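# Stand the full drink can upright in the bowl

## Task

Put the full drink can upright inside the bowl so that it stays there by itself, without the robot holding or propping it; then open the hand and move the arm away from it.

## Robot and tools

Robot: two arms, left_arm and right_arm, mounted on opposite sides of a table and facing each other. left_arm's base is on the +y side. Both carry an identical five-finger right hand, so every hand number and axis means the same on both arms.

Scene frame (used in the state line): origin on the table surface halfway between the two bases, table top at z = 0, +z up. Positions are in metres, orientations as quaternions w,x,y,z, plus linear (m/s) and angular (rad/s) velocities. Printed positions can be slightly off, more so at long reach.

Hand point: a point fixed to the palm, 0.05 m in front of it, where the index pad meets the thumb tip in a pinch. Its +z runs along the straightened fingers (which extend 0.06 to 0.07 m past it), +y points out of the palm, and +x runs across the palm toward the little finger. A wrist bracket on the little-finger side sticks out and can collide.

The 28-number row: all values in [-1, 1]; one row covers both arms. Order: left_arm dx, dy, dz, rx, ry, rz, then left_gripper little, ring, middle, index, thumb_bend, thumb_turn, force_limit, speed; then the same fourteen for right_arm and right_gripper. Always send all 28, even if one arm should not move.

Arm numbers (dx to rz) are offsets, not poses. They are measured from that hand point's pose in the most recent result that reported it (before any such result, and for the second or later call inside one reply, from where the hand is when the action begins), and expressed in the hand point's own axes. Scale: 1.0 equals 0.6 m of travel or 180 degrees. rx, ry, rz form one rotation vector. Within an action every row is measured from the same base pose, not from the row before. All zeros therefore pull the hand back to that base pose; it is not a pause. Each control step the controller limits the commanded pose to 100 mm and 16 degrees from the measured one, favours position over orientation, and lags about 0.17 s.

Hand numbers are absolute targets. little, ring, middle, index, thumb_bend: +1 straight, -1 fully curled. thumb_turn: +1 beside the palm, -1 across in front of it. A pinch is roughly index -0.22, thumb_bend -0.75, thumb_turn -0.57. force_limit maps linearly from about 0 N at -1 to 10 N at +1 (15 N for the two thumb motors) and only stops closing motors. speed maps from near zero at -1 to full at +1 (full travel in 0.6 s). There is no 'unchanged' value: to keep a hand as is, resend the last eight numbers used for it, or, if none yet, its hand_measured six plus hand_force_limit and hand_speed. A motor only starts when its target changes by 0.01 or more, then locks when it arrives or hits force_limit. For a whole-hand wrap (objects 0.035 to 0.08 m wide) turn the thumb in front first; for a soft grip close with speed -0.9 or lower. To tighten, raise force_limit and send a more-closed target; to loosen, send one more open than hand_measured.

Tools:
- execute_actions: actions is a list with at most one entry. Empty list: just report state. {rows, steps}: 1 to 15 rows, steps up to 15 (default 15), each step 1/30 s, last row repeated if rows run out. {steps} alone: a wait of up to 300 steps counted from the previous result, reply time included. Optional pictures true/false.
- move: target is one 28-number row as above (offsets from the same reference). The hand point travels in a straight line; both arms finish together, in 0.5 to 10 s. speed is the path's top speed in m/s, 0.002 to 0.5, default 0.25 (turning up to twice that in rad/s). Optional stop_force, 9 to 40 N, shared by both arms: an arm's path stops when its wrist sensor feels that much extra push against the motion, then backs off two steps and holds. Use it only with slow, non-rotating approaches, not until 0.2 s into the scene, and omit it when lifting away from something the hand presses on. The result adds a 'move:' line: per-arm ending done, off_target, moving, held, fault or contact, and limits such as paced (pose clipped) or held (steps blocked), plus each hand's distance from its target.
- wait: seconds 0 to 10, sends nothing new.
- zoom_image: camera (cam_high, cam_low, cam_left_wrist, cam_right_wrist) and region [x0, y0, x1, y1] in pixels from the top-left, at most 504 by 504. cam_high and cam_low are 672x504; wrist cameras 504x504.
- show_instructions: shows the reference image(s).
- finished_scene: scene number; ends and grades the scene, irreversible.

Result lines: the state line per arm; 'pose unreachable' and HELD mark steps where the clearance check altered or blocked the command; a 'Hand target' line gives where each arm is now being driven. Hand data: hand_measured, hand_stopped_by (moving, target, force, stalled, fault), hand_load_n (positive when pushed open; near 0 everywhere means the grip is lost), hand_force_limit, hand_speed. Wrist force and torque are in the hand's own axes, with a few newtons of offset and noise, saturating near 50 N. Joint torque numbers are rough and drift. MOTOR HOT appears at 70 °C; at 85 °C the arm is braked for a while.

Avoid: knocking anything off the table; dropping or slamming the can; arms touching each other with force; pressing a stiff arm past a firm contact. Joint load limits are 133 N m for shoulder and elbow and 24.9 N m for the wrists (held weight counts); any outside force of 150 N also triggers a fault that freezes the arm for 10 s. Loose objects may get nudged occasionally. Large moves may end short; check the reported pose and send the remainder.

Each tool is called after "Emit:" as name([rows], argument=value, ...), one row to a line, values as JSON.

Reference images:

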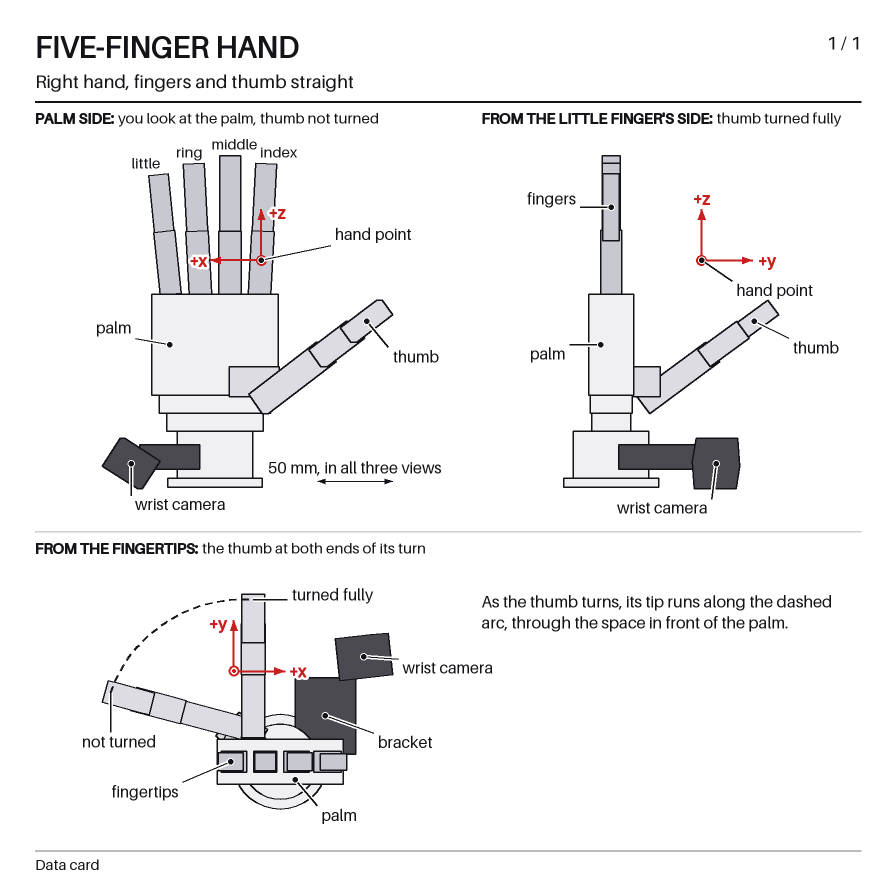

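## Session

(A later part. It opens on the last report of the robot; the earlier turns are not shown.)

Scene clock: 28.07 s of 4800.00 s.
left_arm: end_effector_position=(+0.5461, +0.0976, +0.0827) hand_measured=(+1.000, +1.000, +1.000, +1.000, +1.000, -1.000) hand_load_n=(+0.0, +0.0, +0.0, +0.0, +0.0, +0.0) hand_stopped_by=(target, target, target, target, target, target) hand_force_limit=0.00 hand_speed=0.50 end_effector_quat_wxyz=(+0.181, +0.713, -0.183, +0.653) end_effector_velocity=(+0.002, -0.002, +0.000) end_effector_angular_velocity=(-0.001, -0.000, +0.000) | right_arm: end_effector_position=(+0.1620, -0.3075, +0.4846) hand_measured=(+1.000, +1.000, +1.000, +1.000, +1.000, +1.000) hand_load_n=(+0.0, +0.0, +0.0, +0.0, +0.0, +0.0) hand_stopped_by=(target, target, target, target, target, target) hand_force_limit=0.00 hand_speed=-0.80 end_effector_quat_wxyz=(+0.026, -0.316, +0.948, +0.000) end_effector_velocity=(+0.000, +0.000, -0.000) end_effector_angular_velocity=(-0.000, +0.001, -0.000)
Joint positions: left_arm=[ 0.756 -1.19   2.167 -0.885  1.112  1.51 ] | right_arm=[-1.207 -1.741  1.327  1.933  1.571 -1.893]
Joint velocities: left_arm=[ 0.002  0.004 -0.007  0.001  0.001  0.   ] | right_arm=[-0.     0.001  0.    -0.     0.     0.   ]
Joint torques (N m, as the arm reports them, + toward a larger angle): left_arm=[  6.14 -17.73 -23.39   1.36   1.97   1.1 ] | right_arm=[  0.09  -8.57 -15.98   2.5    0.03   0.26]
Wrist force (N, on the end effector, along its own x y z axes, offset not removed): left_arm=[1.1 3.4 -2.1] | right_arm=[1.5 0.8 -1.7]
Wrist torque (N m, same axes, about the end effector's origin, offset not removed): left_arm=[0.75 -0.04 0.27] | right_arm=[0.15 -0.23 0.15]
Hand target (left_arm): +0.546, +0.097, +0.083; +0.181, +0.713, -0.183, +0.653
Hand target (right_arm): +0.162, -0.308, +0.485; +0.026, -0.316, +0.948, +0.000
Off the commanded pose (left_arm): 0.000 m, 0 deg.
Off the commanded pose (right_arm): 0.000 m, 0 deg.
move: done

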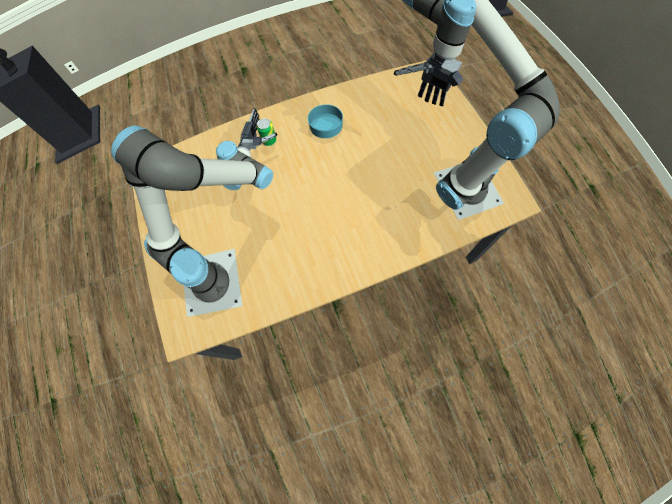

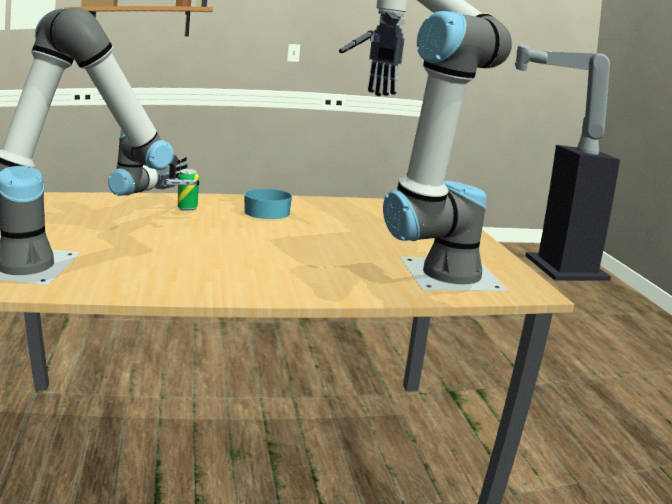

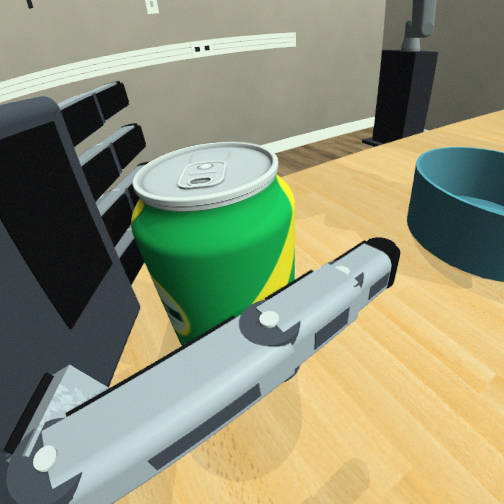

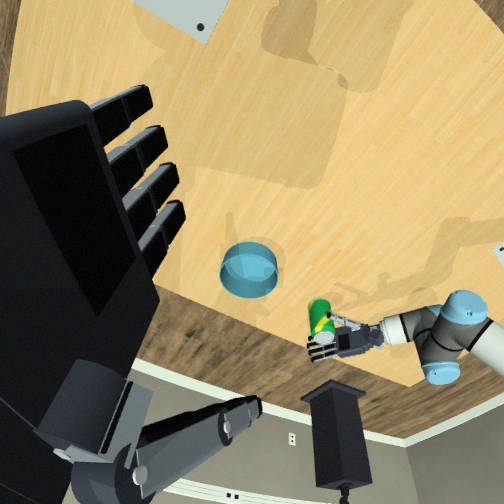

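A bit deeper, then close.

Emit:
move(target=[0.002,0.01,0.028,0,0,0,1,1,1,1,1,-1,0,0.5, 0,0,0,0,0,0,1,1,1,1,1,1,0,-0.8], speed=0.03)

Emit:
move(target=[0,0,0,0,0,0,1,1,-1,-1,-1,-1,0.8,-0.6, 0,0,0,0,0,0,1,1,1,1,1,1,0,-0.8])

Scene clock: 29.97 s of 4800.00 s.
left_arm: end_effector_position=(+0.5575, +0.0842, +0.0826) hand_measured=(+1.000, +1.000, +1.000, +1.000, +1.000, -1.000) hand_load_n=(+0.0, +0.0, +0.0, +0.0, +0.0, +0.0) hand_stopped_by=(target, target, target, target, target, target) hand_force_limit=0.00 hand_speed=0.50 end_effector_quat_wxyz=(+0.181, +0.713, -0.183, +0.653) end_effector_velocity=(+0.002, -0.001, -0.000) end_effector_angular_velocity=(+0.000, +0.001, +0.002) | right_arm: end_effector_position=(+0.1620, -0.3075, +0.4846) hand_measured=(+1.000, +1.000, +1.000, +1.000, +1.000, +1.000) hand_load_n=(+0.0, +0.0, +0.0, +0.0, +0.0, +0.0) hand_stopped_by=(target, target, target, target, target, target) hand_force_limit=0.00 hand_speed=-0.80 end_effector_quat_wxyz=(+0.026, -0.316, +0.948, +0.000) end_effector_velocity=(-0.000, -0.000, +0.000) end_effector_angular_velocity=(-0.001, +0.003, +0.000)
Joint positions: left_arm=[ 0.761 -1.161  2.117 -0.864  1.117  1.511] | right_arm=[-1.207 -1.741  1.327  1.933  1.571 -1.893]
Joint velocities: left_arm=[ 0.002  0.004 -0.007  0.004  0.001 -0.   ] | right_arm=[-0.     0.001 -0.001  0.003 -0.    -0.   ]
Joint torques (N m, as the arm reports them, + toward a larger angle): left_arm=[  8.84 -16.62 -22.56   0.97   1.81   1.06] | right_arm=[ -0.62  -7.5  -16.1    2.37   0.09   0.22]
Wrist force (N, on the end effector, along its own x y z axes, offset not removed): left_arm=[1.9 1.9 -0.2] | right_arm=[1.5 -2.3 -0.2]
Wrist torque (N m, same axes, about the end effector's origin, offset not removed): left_arm=[0.28 -0.35 0.36] | right_arm=[-0.53 -0.25 0.05]
Hand target (left_arm): +0.558, +0.084, +0.083; +0.181, +0.713, -0.183, +0.653
Hand target (right_arm): +0.162, -0.308, +0.485; +0.026, -0.316, +0.948, +0.000
Off the commanded pose (left_arm): 0.000 m, 0 deg.
Off the commanded pose (right_arm): 0.000 m, 0 deg.
move: done

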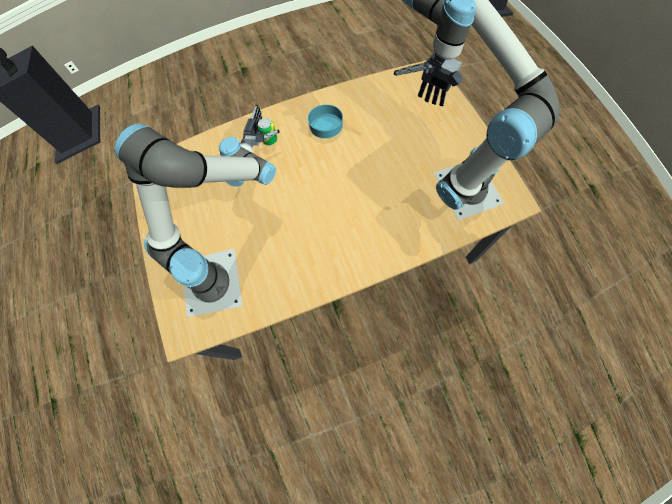

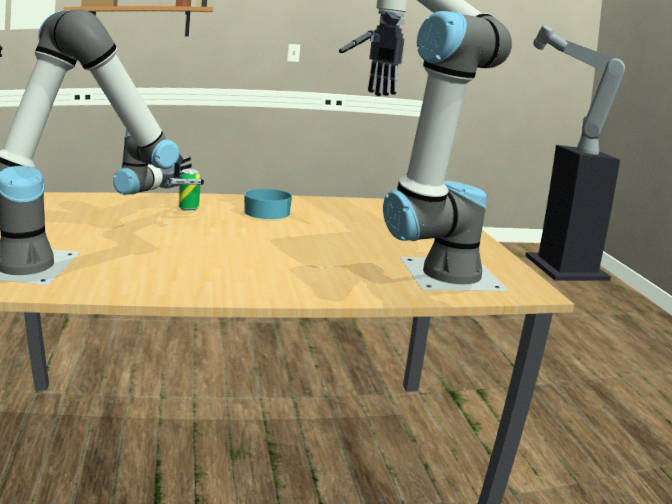

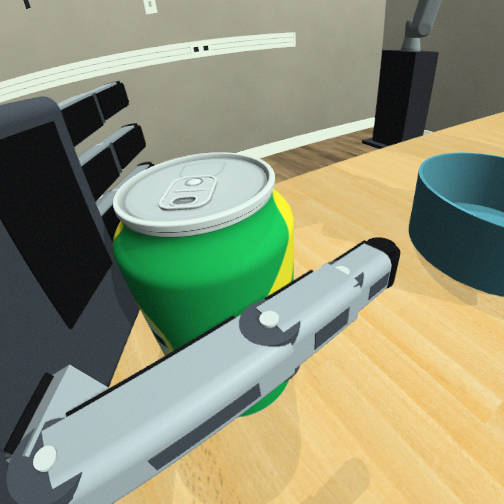

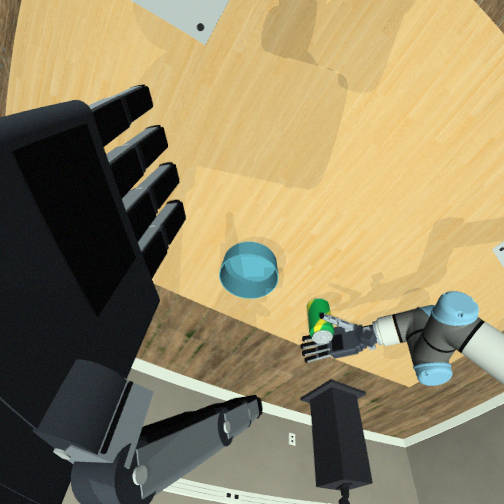

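Scene clock: 31.67 s of 4800.00 s.
left_arm: end_effector_position=(+0.5575, +0.0842, +0.0826) hand_measured=(+1.000, +1.000, +0.074, +0.138, +0.434, -1.000) hand_load_n=(+0.0, +0.0, +10.5, +2.5, +13.0, +3.0) hand_stopped_by=(target, target, force, force, force, target) hand_force_limit=0.80 hand_speed=-0.60 end_effector_quat_wxyz=(+0.181, +0.713, -0.183, +0.653) end_effector_velocity=(-0.000, -0.001, +0.000) end_effector_angular_velocity=(-0.000, -0.000, -0.001) | right_arm: end_effector_position=(+0.1620, -0.3075, +0.4846) hand_measured=(+1.000, +1.000, +1.000, +1.000, +1.000, +1.000) hand_load_n=(+0.0, +0.0, +0.0, +0.0, +0.0, +0.0) hand_stopped_by=(target, target, target, target, target, target) hand_force_limit=0.00 hand_speed=-0.80 end_effector_quat_wxyz=(+0.026, -0.316, +0.948, +0.000) end_effector_velocity=(+0.000, +0.000, -0.000) end_effector_angular_velocity=(-0.000, +0.001, -0.001)
Joint positions: left_arm=[ 0.761 -1.161  2.117 -0.864  1.117  1.511] | right_arm=[-1.207 -1.741  1.327  1.933  1.571 -1.893]
Joint velocities: left_arm=[-0.001 -0.    -0.    -0.    -0.     0.   ] | right_arm=[-0.     0.001 -0.     0.    -0.     0.001]
Joint torques (N m, as the arm reports them, + toward a larger angle): left_arm=[ -5.1  -33.84   0.01  -3.76  -2.3    1.41] | right_arm=[ -0.19  -7.92 -16.73   2.69   0.3    0.21]
Wrist force (N, on the end effector, along its own x y z axes, offset not removed): left_arm=[0.3 1.8 -2.0] | right_arm=[0.4 -2.8 -0.5]
Wrist torque (N m, same axes, about the end effector's origin, offset not removed): left_arm=[0.34 0.02 0.21] | right_arm=[-0.57 -0.05 -0.21]
Hand target (left_arm): +0.558, +0.084, +0.083; +0.181, +0.713, -0.183, +0.653
Hand target (right_arm): +0.162, -0.308, +0.485; +0.026, -0.316, +0.948, +0.000
Off the commanded pose (left_arm): 0.000 m, 0 deg.
Off the commanded pose (right_arm): 0.000 m, 0 deg.
move: done

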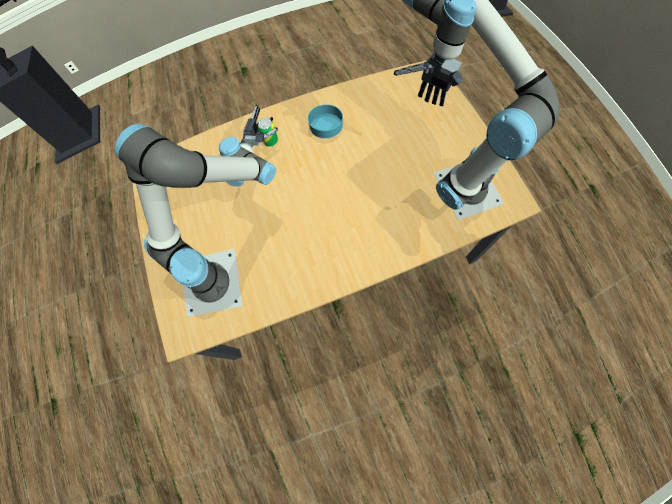

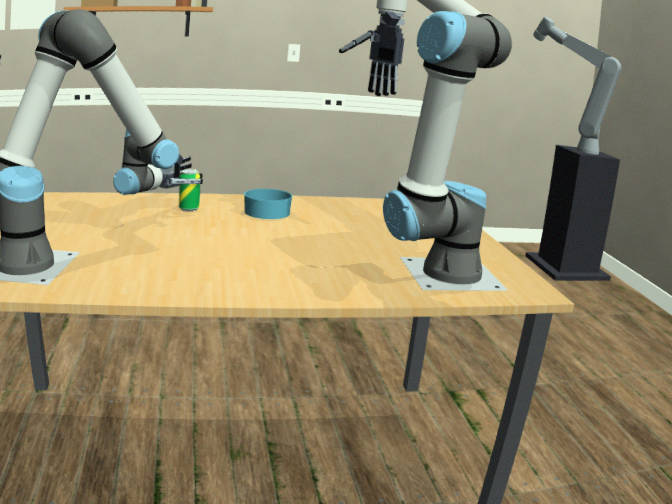

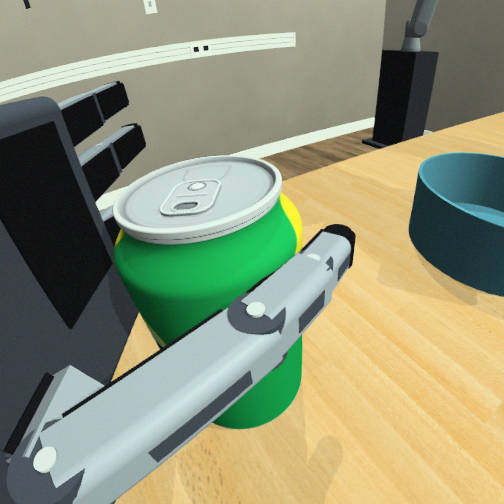

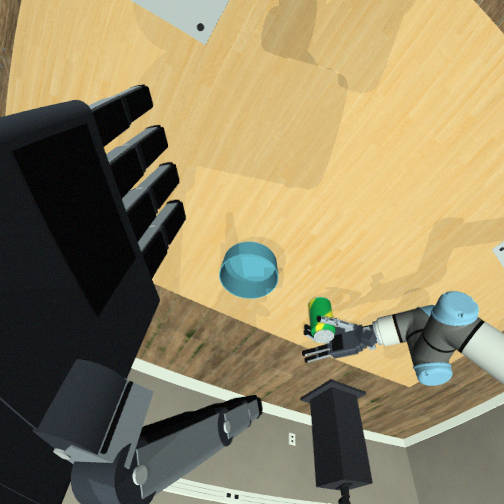

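Re-squeeze index, then lift.

Emit:
move(target=[0,0,0,0,0,0,1,1,-1,-0.9,-1,-1,0.8,-0.8, 0,0,0,0,0,0,1,1,1,1,1,1,0,-0.8])

Emit:
move(target=[0.16,0,-0.013,0,0,0,1,1,-1,-0.9,-1,-1,0.8,-0.8, 0,0,0,0,0,0,1,1,1,1,1,1,0,-0.8], speed=0.1)

Scene clock: 33.30 s of 4800.00 s.
left_arm: end_effector_position=(+0.5575, +0.0842, +0.0826) hand_measured=(+1.000, +1.000, +0.074, +0.098, +0.436, -1.000) hand_load_n=(+0.0, +0.0, +7.0, +10.0, +16.5, +0.0) hand_stopped_by=(target, target, force, force, force, target) hand_force_limit=0.80 hand_speed=-0.80 end_effector_quat_wxyz=(+0.181, +0.713, -0.183, +0.653) end_effector_velocity=(-0.000, +0.000, -0.000) end_effector_angular_velocity=(+0.001, +0.001, -0.000) | right_arm: end_effector_position=(+0.1620, -0.3075, +0.4846) hand_measured=(+1.000, +1.000, +1.000, +1.000, +1.000, +1.000) hand_load_n=(+0.0, +0.0, +0.0, +0.0, +0.0, +0.0) hand_stopped_by=(target, target, target, target, target, target) hand_force_limit=0.00 hand_speed=-0.80 end_effector_quat_wxyz=(+0.026, -0.316, +0.948, +0.000) end_effector_velocity=(+0.000, +0.000, -0.000) end_effector_angular_velocity=(-0.000, -0.000, -0.001)
Joint positions: left_arm=[ 0.761 -1.161  2.117 -0.864  1.117  1.511] | right_arm=[-1.207 -1.741  1.327  1.933  1.571 -1.893]
Joint velocities: left_arm=[-0.    -0.     0.001  0.001  0.     0.   ] | right_arm=[ 0.     0.    -0.    -0.     0.     0.001]
Joint torques (N m, as the arm reports them, + toward a larger angle): left_arm=[ -3.26 -32.4   -2.27  -3.44  -1.42   0.86] | right_arm=[ -0.24  -8.87 -15.75   2.5    0.09   0.3 ]
Wrist force (N, on the end effector, along its own x y z axes, offset not removed): left_arm=[-1.1 1.9 0.0] | right_arm=[1.4 0.5 1.1]
Wrist torque (N m, same axes, about the end effector's origin, offset not removed): left_arm=[0.27 0.29 0.01] | right_arm=[-0.18 -0.25 0.22]
Hand target (left_arm): +0.558, +0.084, +0.083; +0.181, +0.713, -0.183, +0.653
Hand target (right_arm): +0.162, -0.308, +0.485; +0.026, -0.316, +0.948, +0.000
Off the commanded pose (left_arm): 0.000 m, 0 deg.
Off the commanded pose (right_arm): 0.000 m, 0 deg.
move: done

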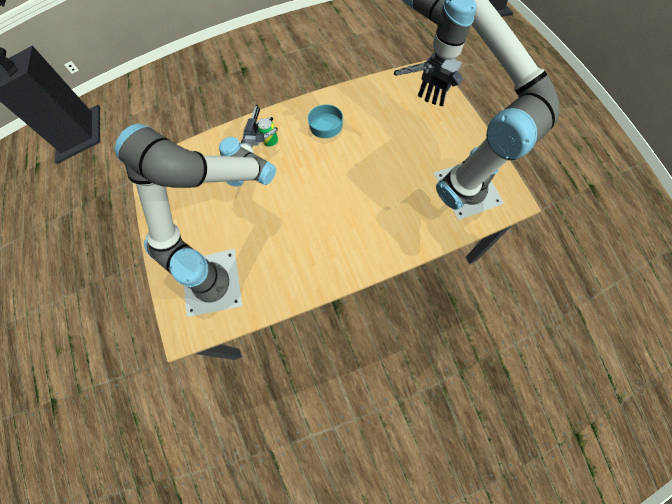

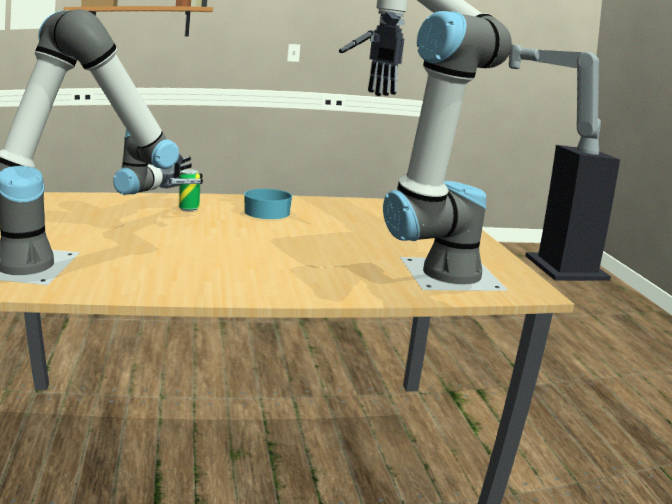

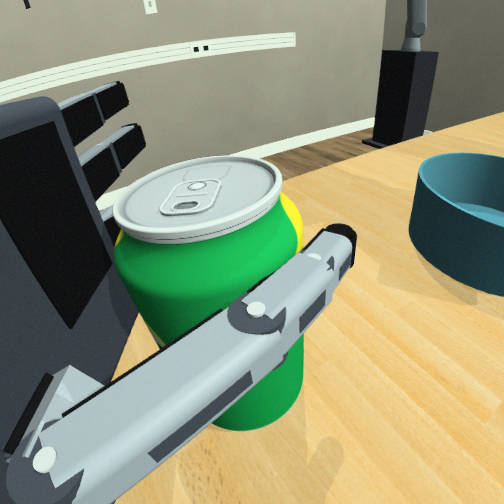

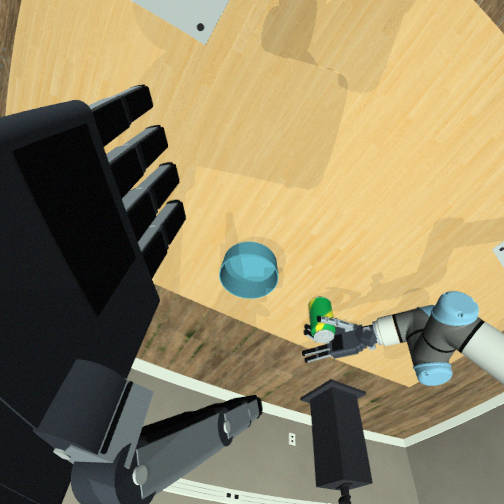

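Scene clock: 34.77 s of 4800.00 s.
left_arm: end_effector_position=(+0.5586, +0.0858, +0.1787) hand_measured=(+1.000, +1.000, +0.074, +0.098, +0.436, -1.000) hand_load_n=(+0.0, +0.0, +6.0, +4.5, +11.0, +2.0) hand_stopped_by=(target, target, force, force, force, target) hand_force_limit=0.80 hand_speed=-0.80 end_effector_quat_wxyz=(+0.181, +0.713, -0.183, +0.653) end_effector_velocity=(+0.000, +0.000, +0.002) end_effector_angular_velocity=(+0.001, +0.001, +0.001) | right_arm: end_effector_position=(+0.1620, -0.3075, +0.4846) hand_measured=(+1.000, +1.000, +1.000, +1.000, +1.000, +1.000) hand_load_n=(+0.0, +0.0, +0.0, +0.0, +0.0, +0.0) hand_stopped_by=(target, target, target, target, target, target) hand_force_limit=0.00 hand_speed=-0.80 end_effector_quat_wxyz=(+0.026, -0.316, +0.948, +0.000) end_effector_velocity=(+0.000, +0.000, -0.000) end_effector_angular_velocity=(-0.000, +0.001, -0.000)
Joint positions: left_arm=[ 0.766 -1.351  2.04  -0.597  1.122  1.512] | right_arm=[-1.207 -1.741  1.327  1.933  1.571 -1.893]
Joint velocities: left_arm=[ 0.001 -0.003 -0.003  0.008  0.    -0.   ] | right_arm=[ 0.     0.001 -0.     0.    -0.     0.   ]
Joint torques (N m, as the arm reports them, + toward a larger angle): left_arm=[  6.75 -29.68 -28.55   0.76   1.99  -1.99] | right_arm=[  0.19  -7.82 -15.79   2.26   0.26   0.36]
Wrist force (N, on the end effector, along its own x y z axes, offset not removed): left_arm=[-1.5 2.1 0.8] | right_arm=[4.2 -0.9 0.8]
Wrist torque (N m, same axes, about the end effector's origin, offset not removed): left_arm=[0.49 -0.32 -0.02] | right_arm=[-0.18 -0.63 0.25]
Hand target (left_arm): +0.559, +0.086, +0.179; +0.181, +0.713, -0.183, +0.653
Hand target (right_arm): +0.162, -0.308, +0.485; +0.026, -0.316, +0.948, +0.000
Off the commanded pose (left_arm): 0.000 m, 0 deg.
Off the commanded pose (right_arm): 0.000 m, 0 deg.
move: done

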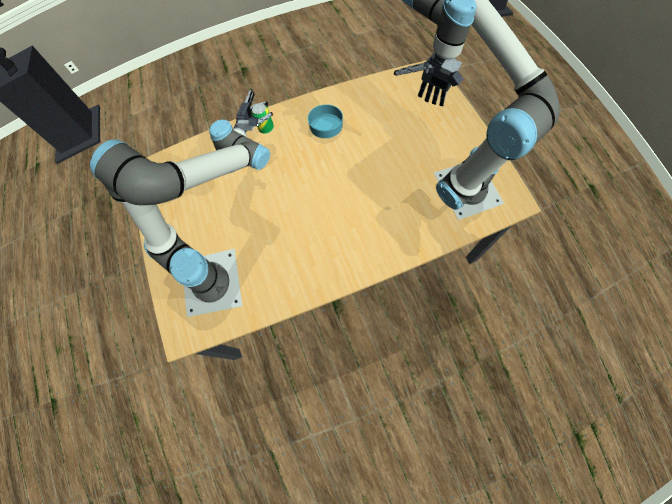

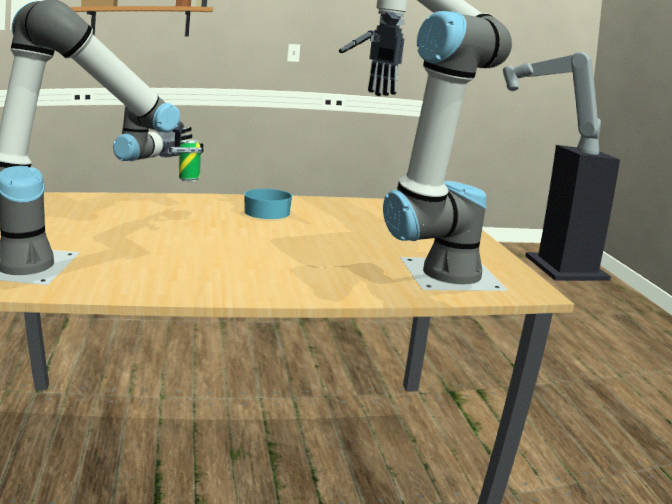

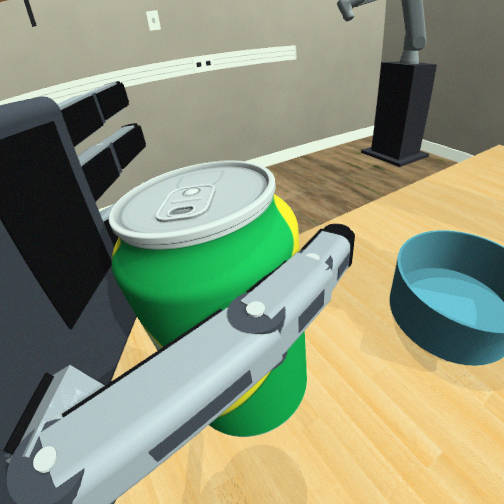

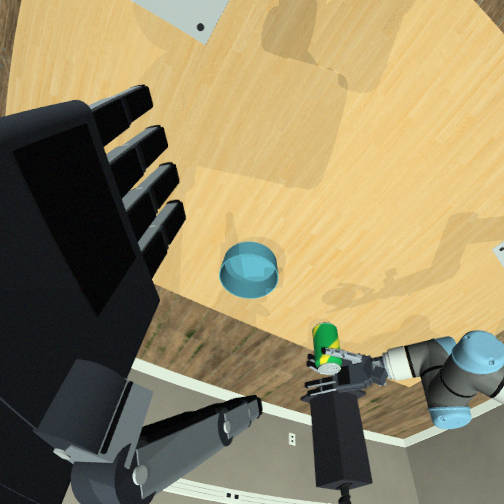

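Emit:
move(target=[0,0.365,0.134,0,0,0,1,1,-0.9,-1,-1,-1,0.8,-0.8, 0,0,0,0,0,0,1,1,1,1,1,1,0,-0.8], speed=0.12)

Emit:
zoom_image(camera="cam_high", region=[240,60,400,170])

Scene clock: 38.87 s of 4800.00 s.
left_arm: end_effector_position=(+0.5189, -0.1439, +0.1764) hand_measured=(+1.000, +1.000, +0.044, +0.058, +0.436, -1.000) hand_load_n=(+0.0, +0.0, +8.0, +9.0, +16.0, +1.5) hand_stopped_by=(target, target, force, force, force, target) hand_force_limit=0.80 hand_speed=-0.80 end_effector_quat_wxyz=(+0.181, +0.712, -0.183, +0.653) end_effector_velocity=(-0.000, -0.002, -0.001) end_effector_angular_velocity=(+0.002, +0.001, +0.000) | right_arm: end_effector_position=(+0.1620, -0.3075, +0.4846) hand_measured=(+1.000, +1.000, +1.000, +1.000, +1.000, +1.000) hand_load_n=(+0.0, +0.0, +0.0, +0.0, +0.0, +0.0) hand_stopped_by=(target, target, target, target, target, target) hand_force_limit=0.00 hand_speed=-0.80 end_effector_quat_wxyz=(+0.026, -0.316, +0.948, +0.000) end_effector_velocity=(+0.001, +0.000, -0.000) end_effector_angular_velocity=(-0.001, +0.001, -0.000)
Joint positions: left_arm=[ 0.47  -1.043  1.59  -0.436  0.828  1.476] | right_arm=[-1.207 -1.741  1.327  1.933  1.571 -1.893]
Joint velocities: left_arm=[-0.001  0.005 -0.006  0.004 -0.002 -0.001] | right_arm=[ 0.     0.002 -0.    -0.     0.     0.   ]
Joint torques (N m, as the arm reports them, + toward a larger angle): left_arm=[ -7.24 -31.61 -30.68   0.95  -2.95  -1.89] | right_arm=[  0.1   -7.98 -17.42   2.17   0.41   0.01]
Wrist force (N, on the end effector, along its own x y z axes, offset not removed): left_arm=[-6.3 -2.6 -1.3] | right_arm=[2.3 0.6 -0.8]
Wrist torque (N m, same axes, about the end effector's origin, offset not removed): left_arm=[-0.06 0.69 -0.29] | right_arm=[0.07 -0.28 0.15]
Hand target (left_arm): +0.519, -0.144, +0.176; +0.181, +0.713, -0.183, +0.653
Hand target (right_arm): +0.162, -0.308, +0.485; +0.026, -0.316, +0.948, +0.000
Off the commanded pose (left_arm): 0.001 m, 0 deg.
Off the commanded pose (right_arm): 0.000 m, 0 deg.
move: done

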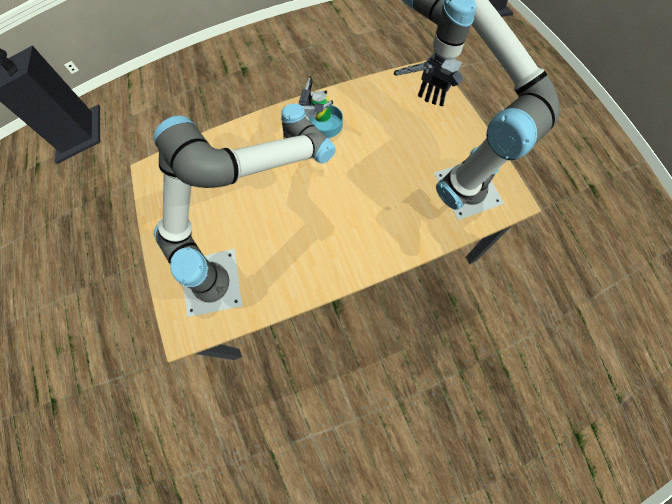

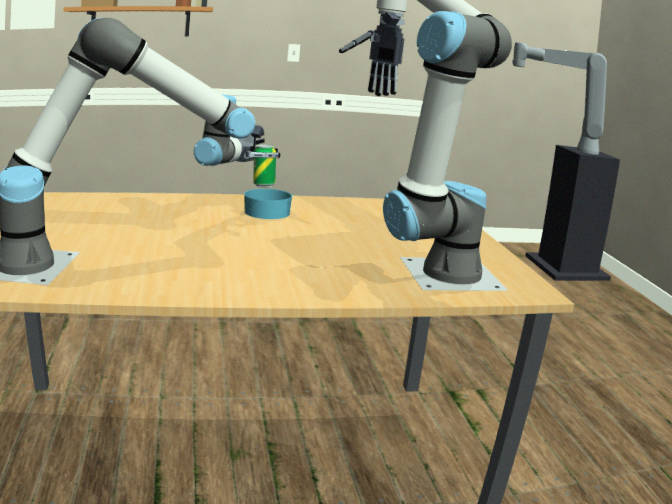

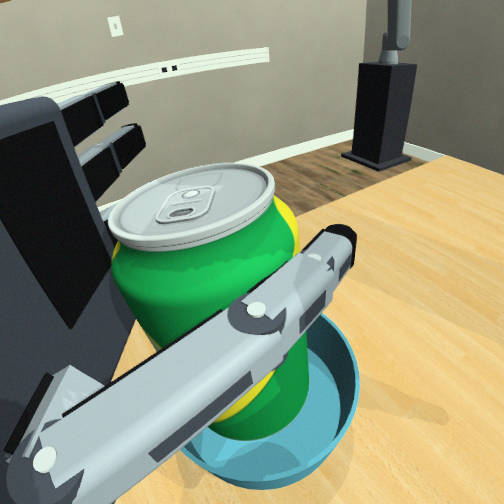

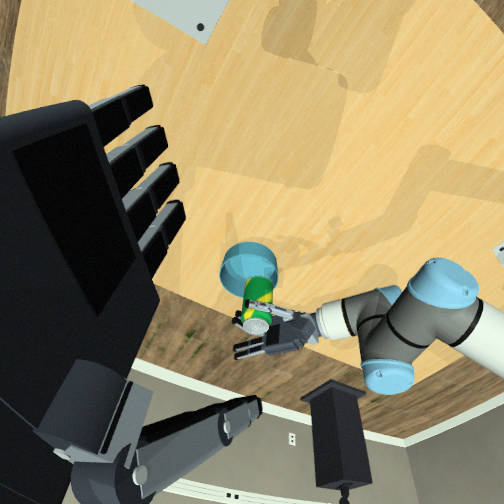

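Region (240, 60, 400, 170) of cam_high's 672x504 image, scaled by 3.150, with more detail than that image has; it fills the top 346 rows of this view, and the rest is white.

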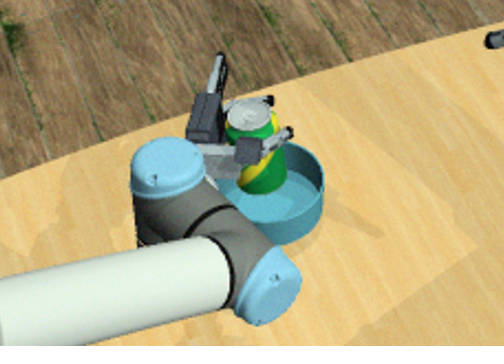

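Good; shift 8 mm in -y and lower to 0.10.

Emit:
move(target=[-0.125,0.01,0.017,0,0,0,1,1,-0.9,-1,-1,-1,0.8,-0.8, 0,0,0,0,0,0,1,1,1,1,1,1,0,-0.8], speed=0.06, stop_force=12)

Emit:
zoom_image(camera="cam_low", region=[170,120,330,240])

Scene clock: 41.70 s of 4800.00 s.
left_arm: end_effector_position=(+0.5186, -0.1523, +0.1012) hand_measured=(+1.000, +1.000, +0.044, +0.058, +0.436, -1.000) hand_load_n=(+0.0, +0.0, +8.0, +9.0, +16.0, +1.5) hand_stopped_by=(target, target, force, force, force, target) hand_force_limit=0.80 hand_speed=-0.80 end_effector_quat_wxyz=(+0.181, +0.712, -0.183, +0.653) end_effector_velocity=(-0.001, -0.001, -0.002) end_effector_angular_velocity=(-0.001, -0.001, -0.001) | right_arm: end_effector_position=(+0.1620, -0.3075, +0.4846) hand_measured=(+1.000, +1.000, +1.000, +1.000, +1.000, +1.000) hand_load_n=(+0.0, +0.0, +0.0, +0.0, +0.0, +0.0) hand_stopped_by=(target, target, target, target, target, target) hand_force_limit=0.00 hand_speed=-0.80 end_effector_quat_wxyz=(+0.026, -0.316, +0.948, +0.000) end_effector_velocity=(-0.000, -0.000, -0.000) end_effector_angular_velocity=(-0.000, +0.001, -0.001)
Joint positions: left_arm=[ 0.465 -0.925  1.622 -0.585  0.823  1.475] | right_arm=[-1.207 -1.741  1.327  1.933  1.571 -1.893]
Joint velocities: left_arm=[-0.001  0.005  0.    -0.006 -0.     0.001] | right_arm=[-0.     0.     0.001  0.    -0.     0.001]
Joint torques (N m, as the arm reports them, + toward a larger angle): left_arm=[ -6.15 -33.15  -4.18  -3.91  -3.14   0.76] | right_arm=[  0.57  -7.5  -16.79   2.69   0.09   0.25]
Wrist force (N, on the end effector, along its own x y z axes, offset not removed): left_arm=[-2.8 -1.0 -3.7] | right_arm=[1.4 0.7 -0.5]
Wrist torque (N m, same axes, about the end effector's origin, offset not removed): left_arm=[0.29 -0.01 -0.13] | right_arm=[-0.03 -0.06 0.10]
Hand target (left_arm): +0.519, -0.152, +0.101; +0.181, +0.712, -0.183, +0.653
Hand target (right_arm): +0.162, -0.308, +0.485; +0.026, -0.316, +0.948, +0.000
Off the commanded pose (left_arm): 0.000 m, 0 deg.
Off the commanded pose (right_arm): 0.000 m, 0 deg.
move: done

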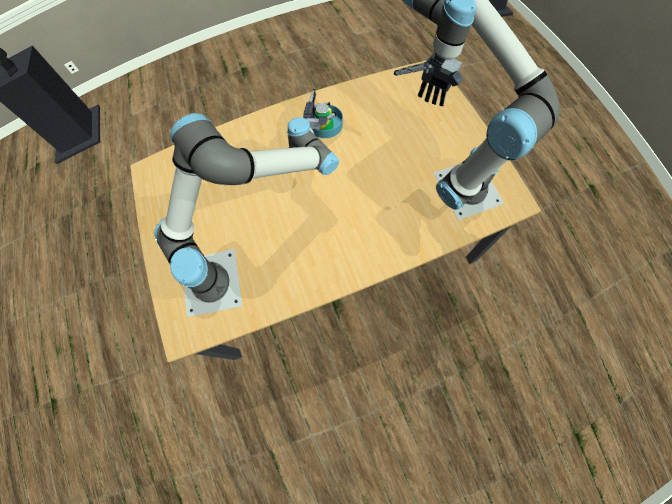

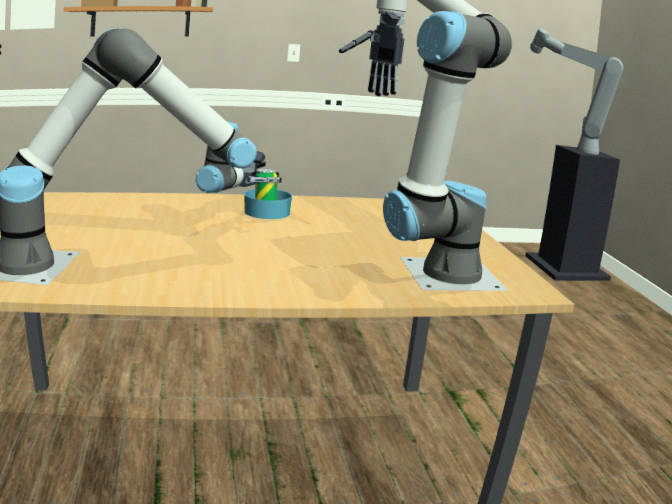

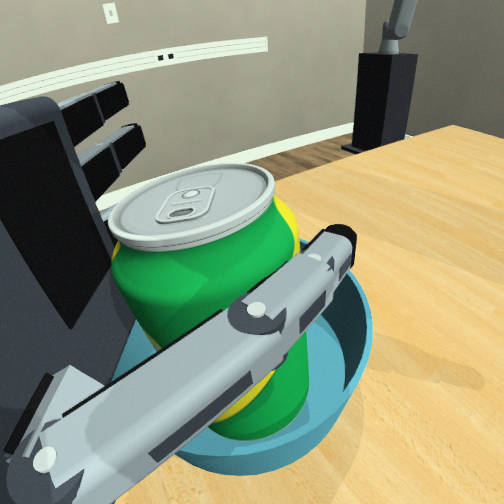

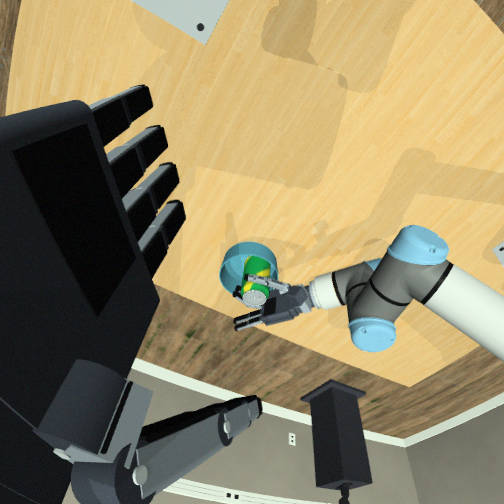

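Region (170, 120, 330, 240) of cam_low's 672x504 image, scaled by 3.150, with more detail than that image has; it fills the top 378 rows of this view, and the rest is white.

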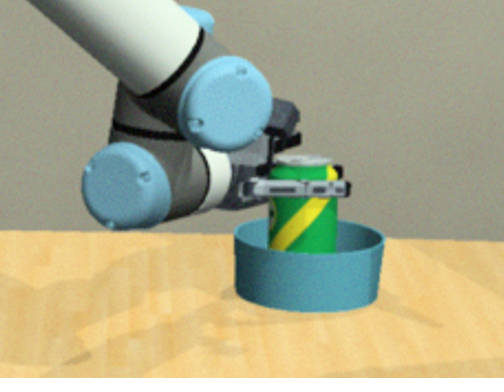

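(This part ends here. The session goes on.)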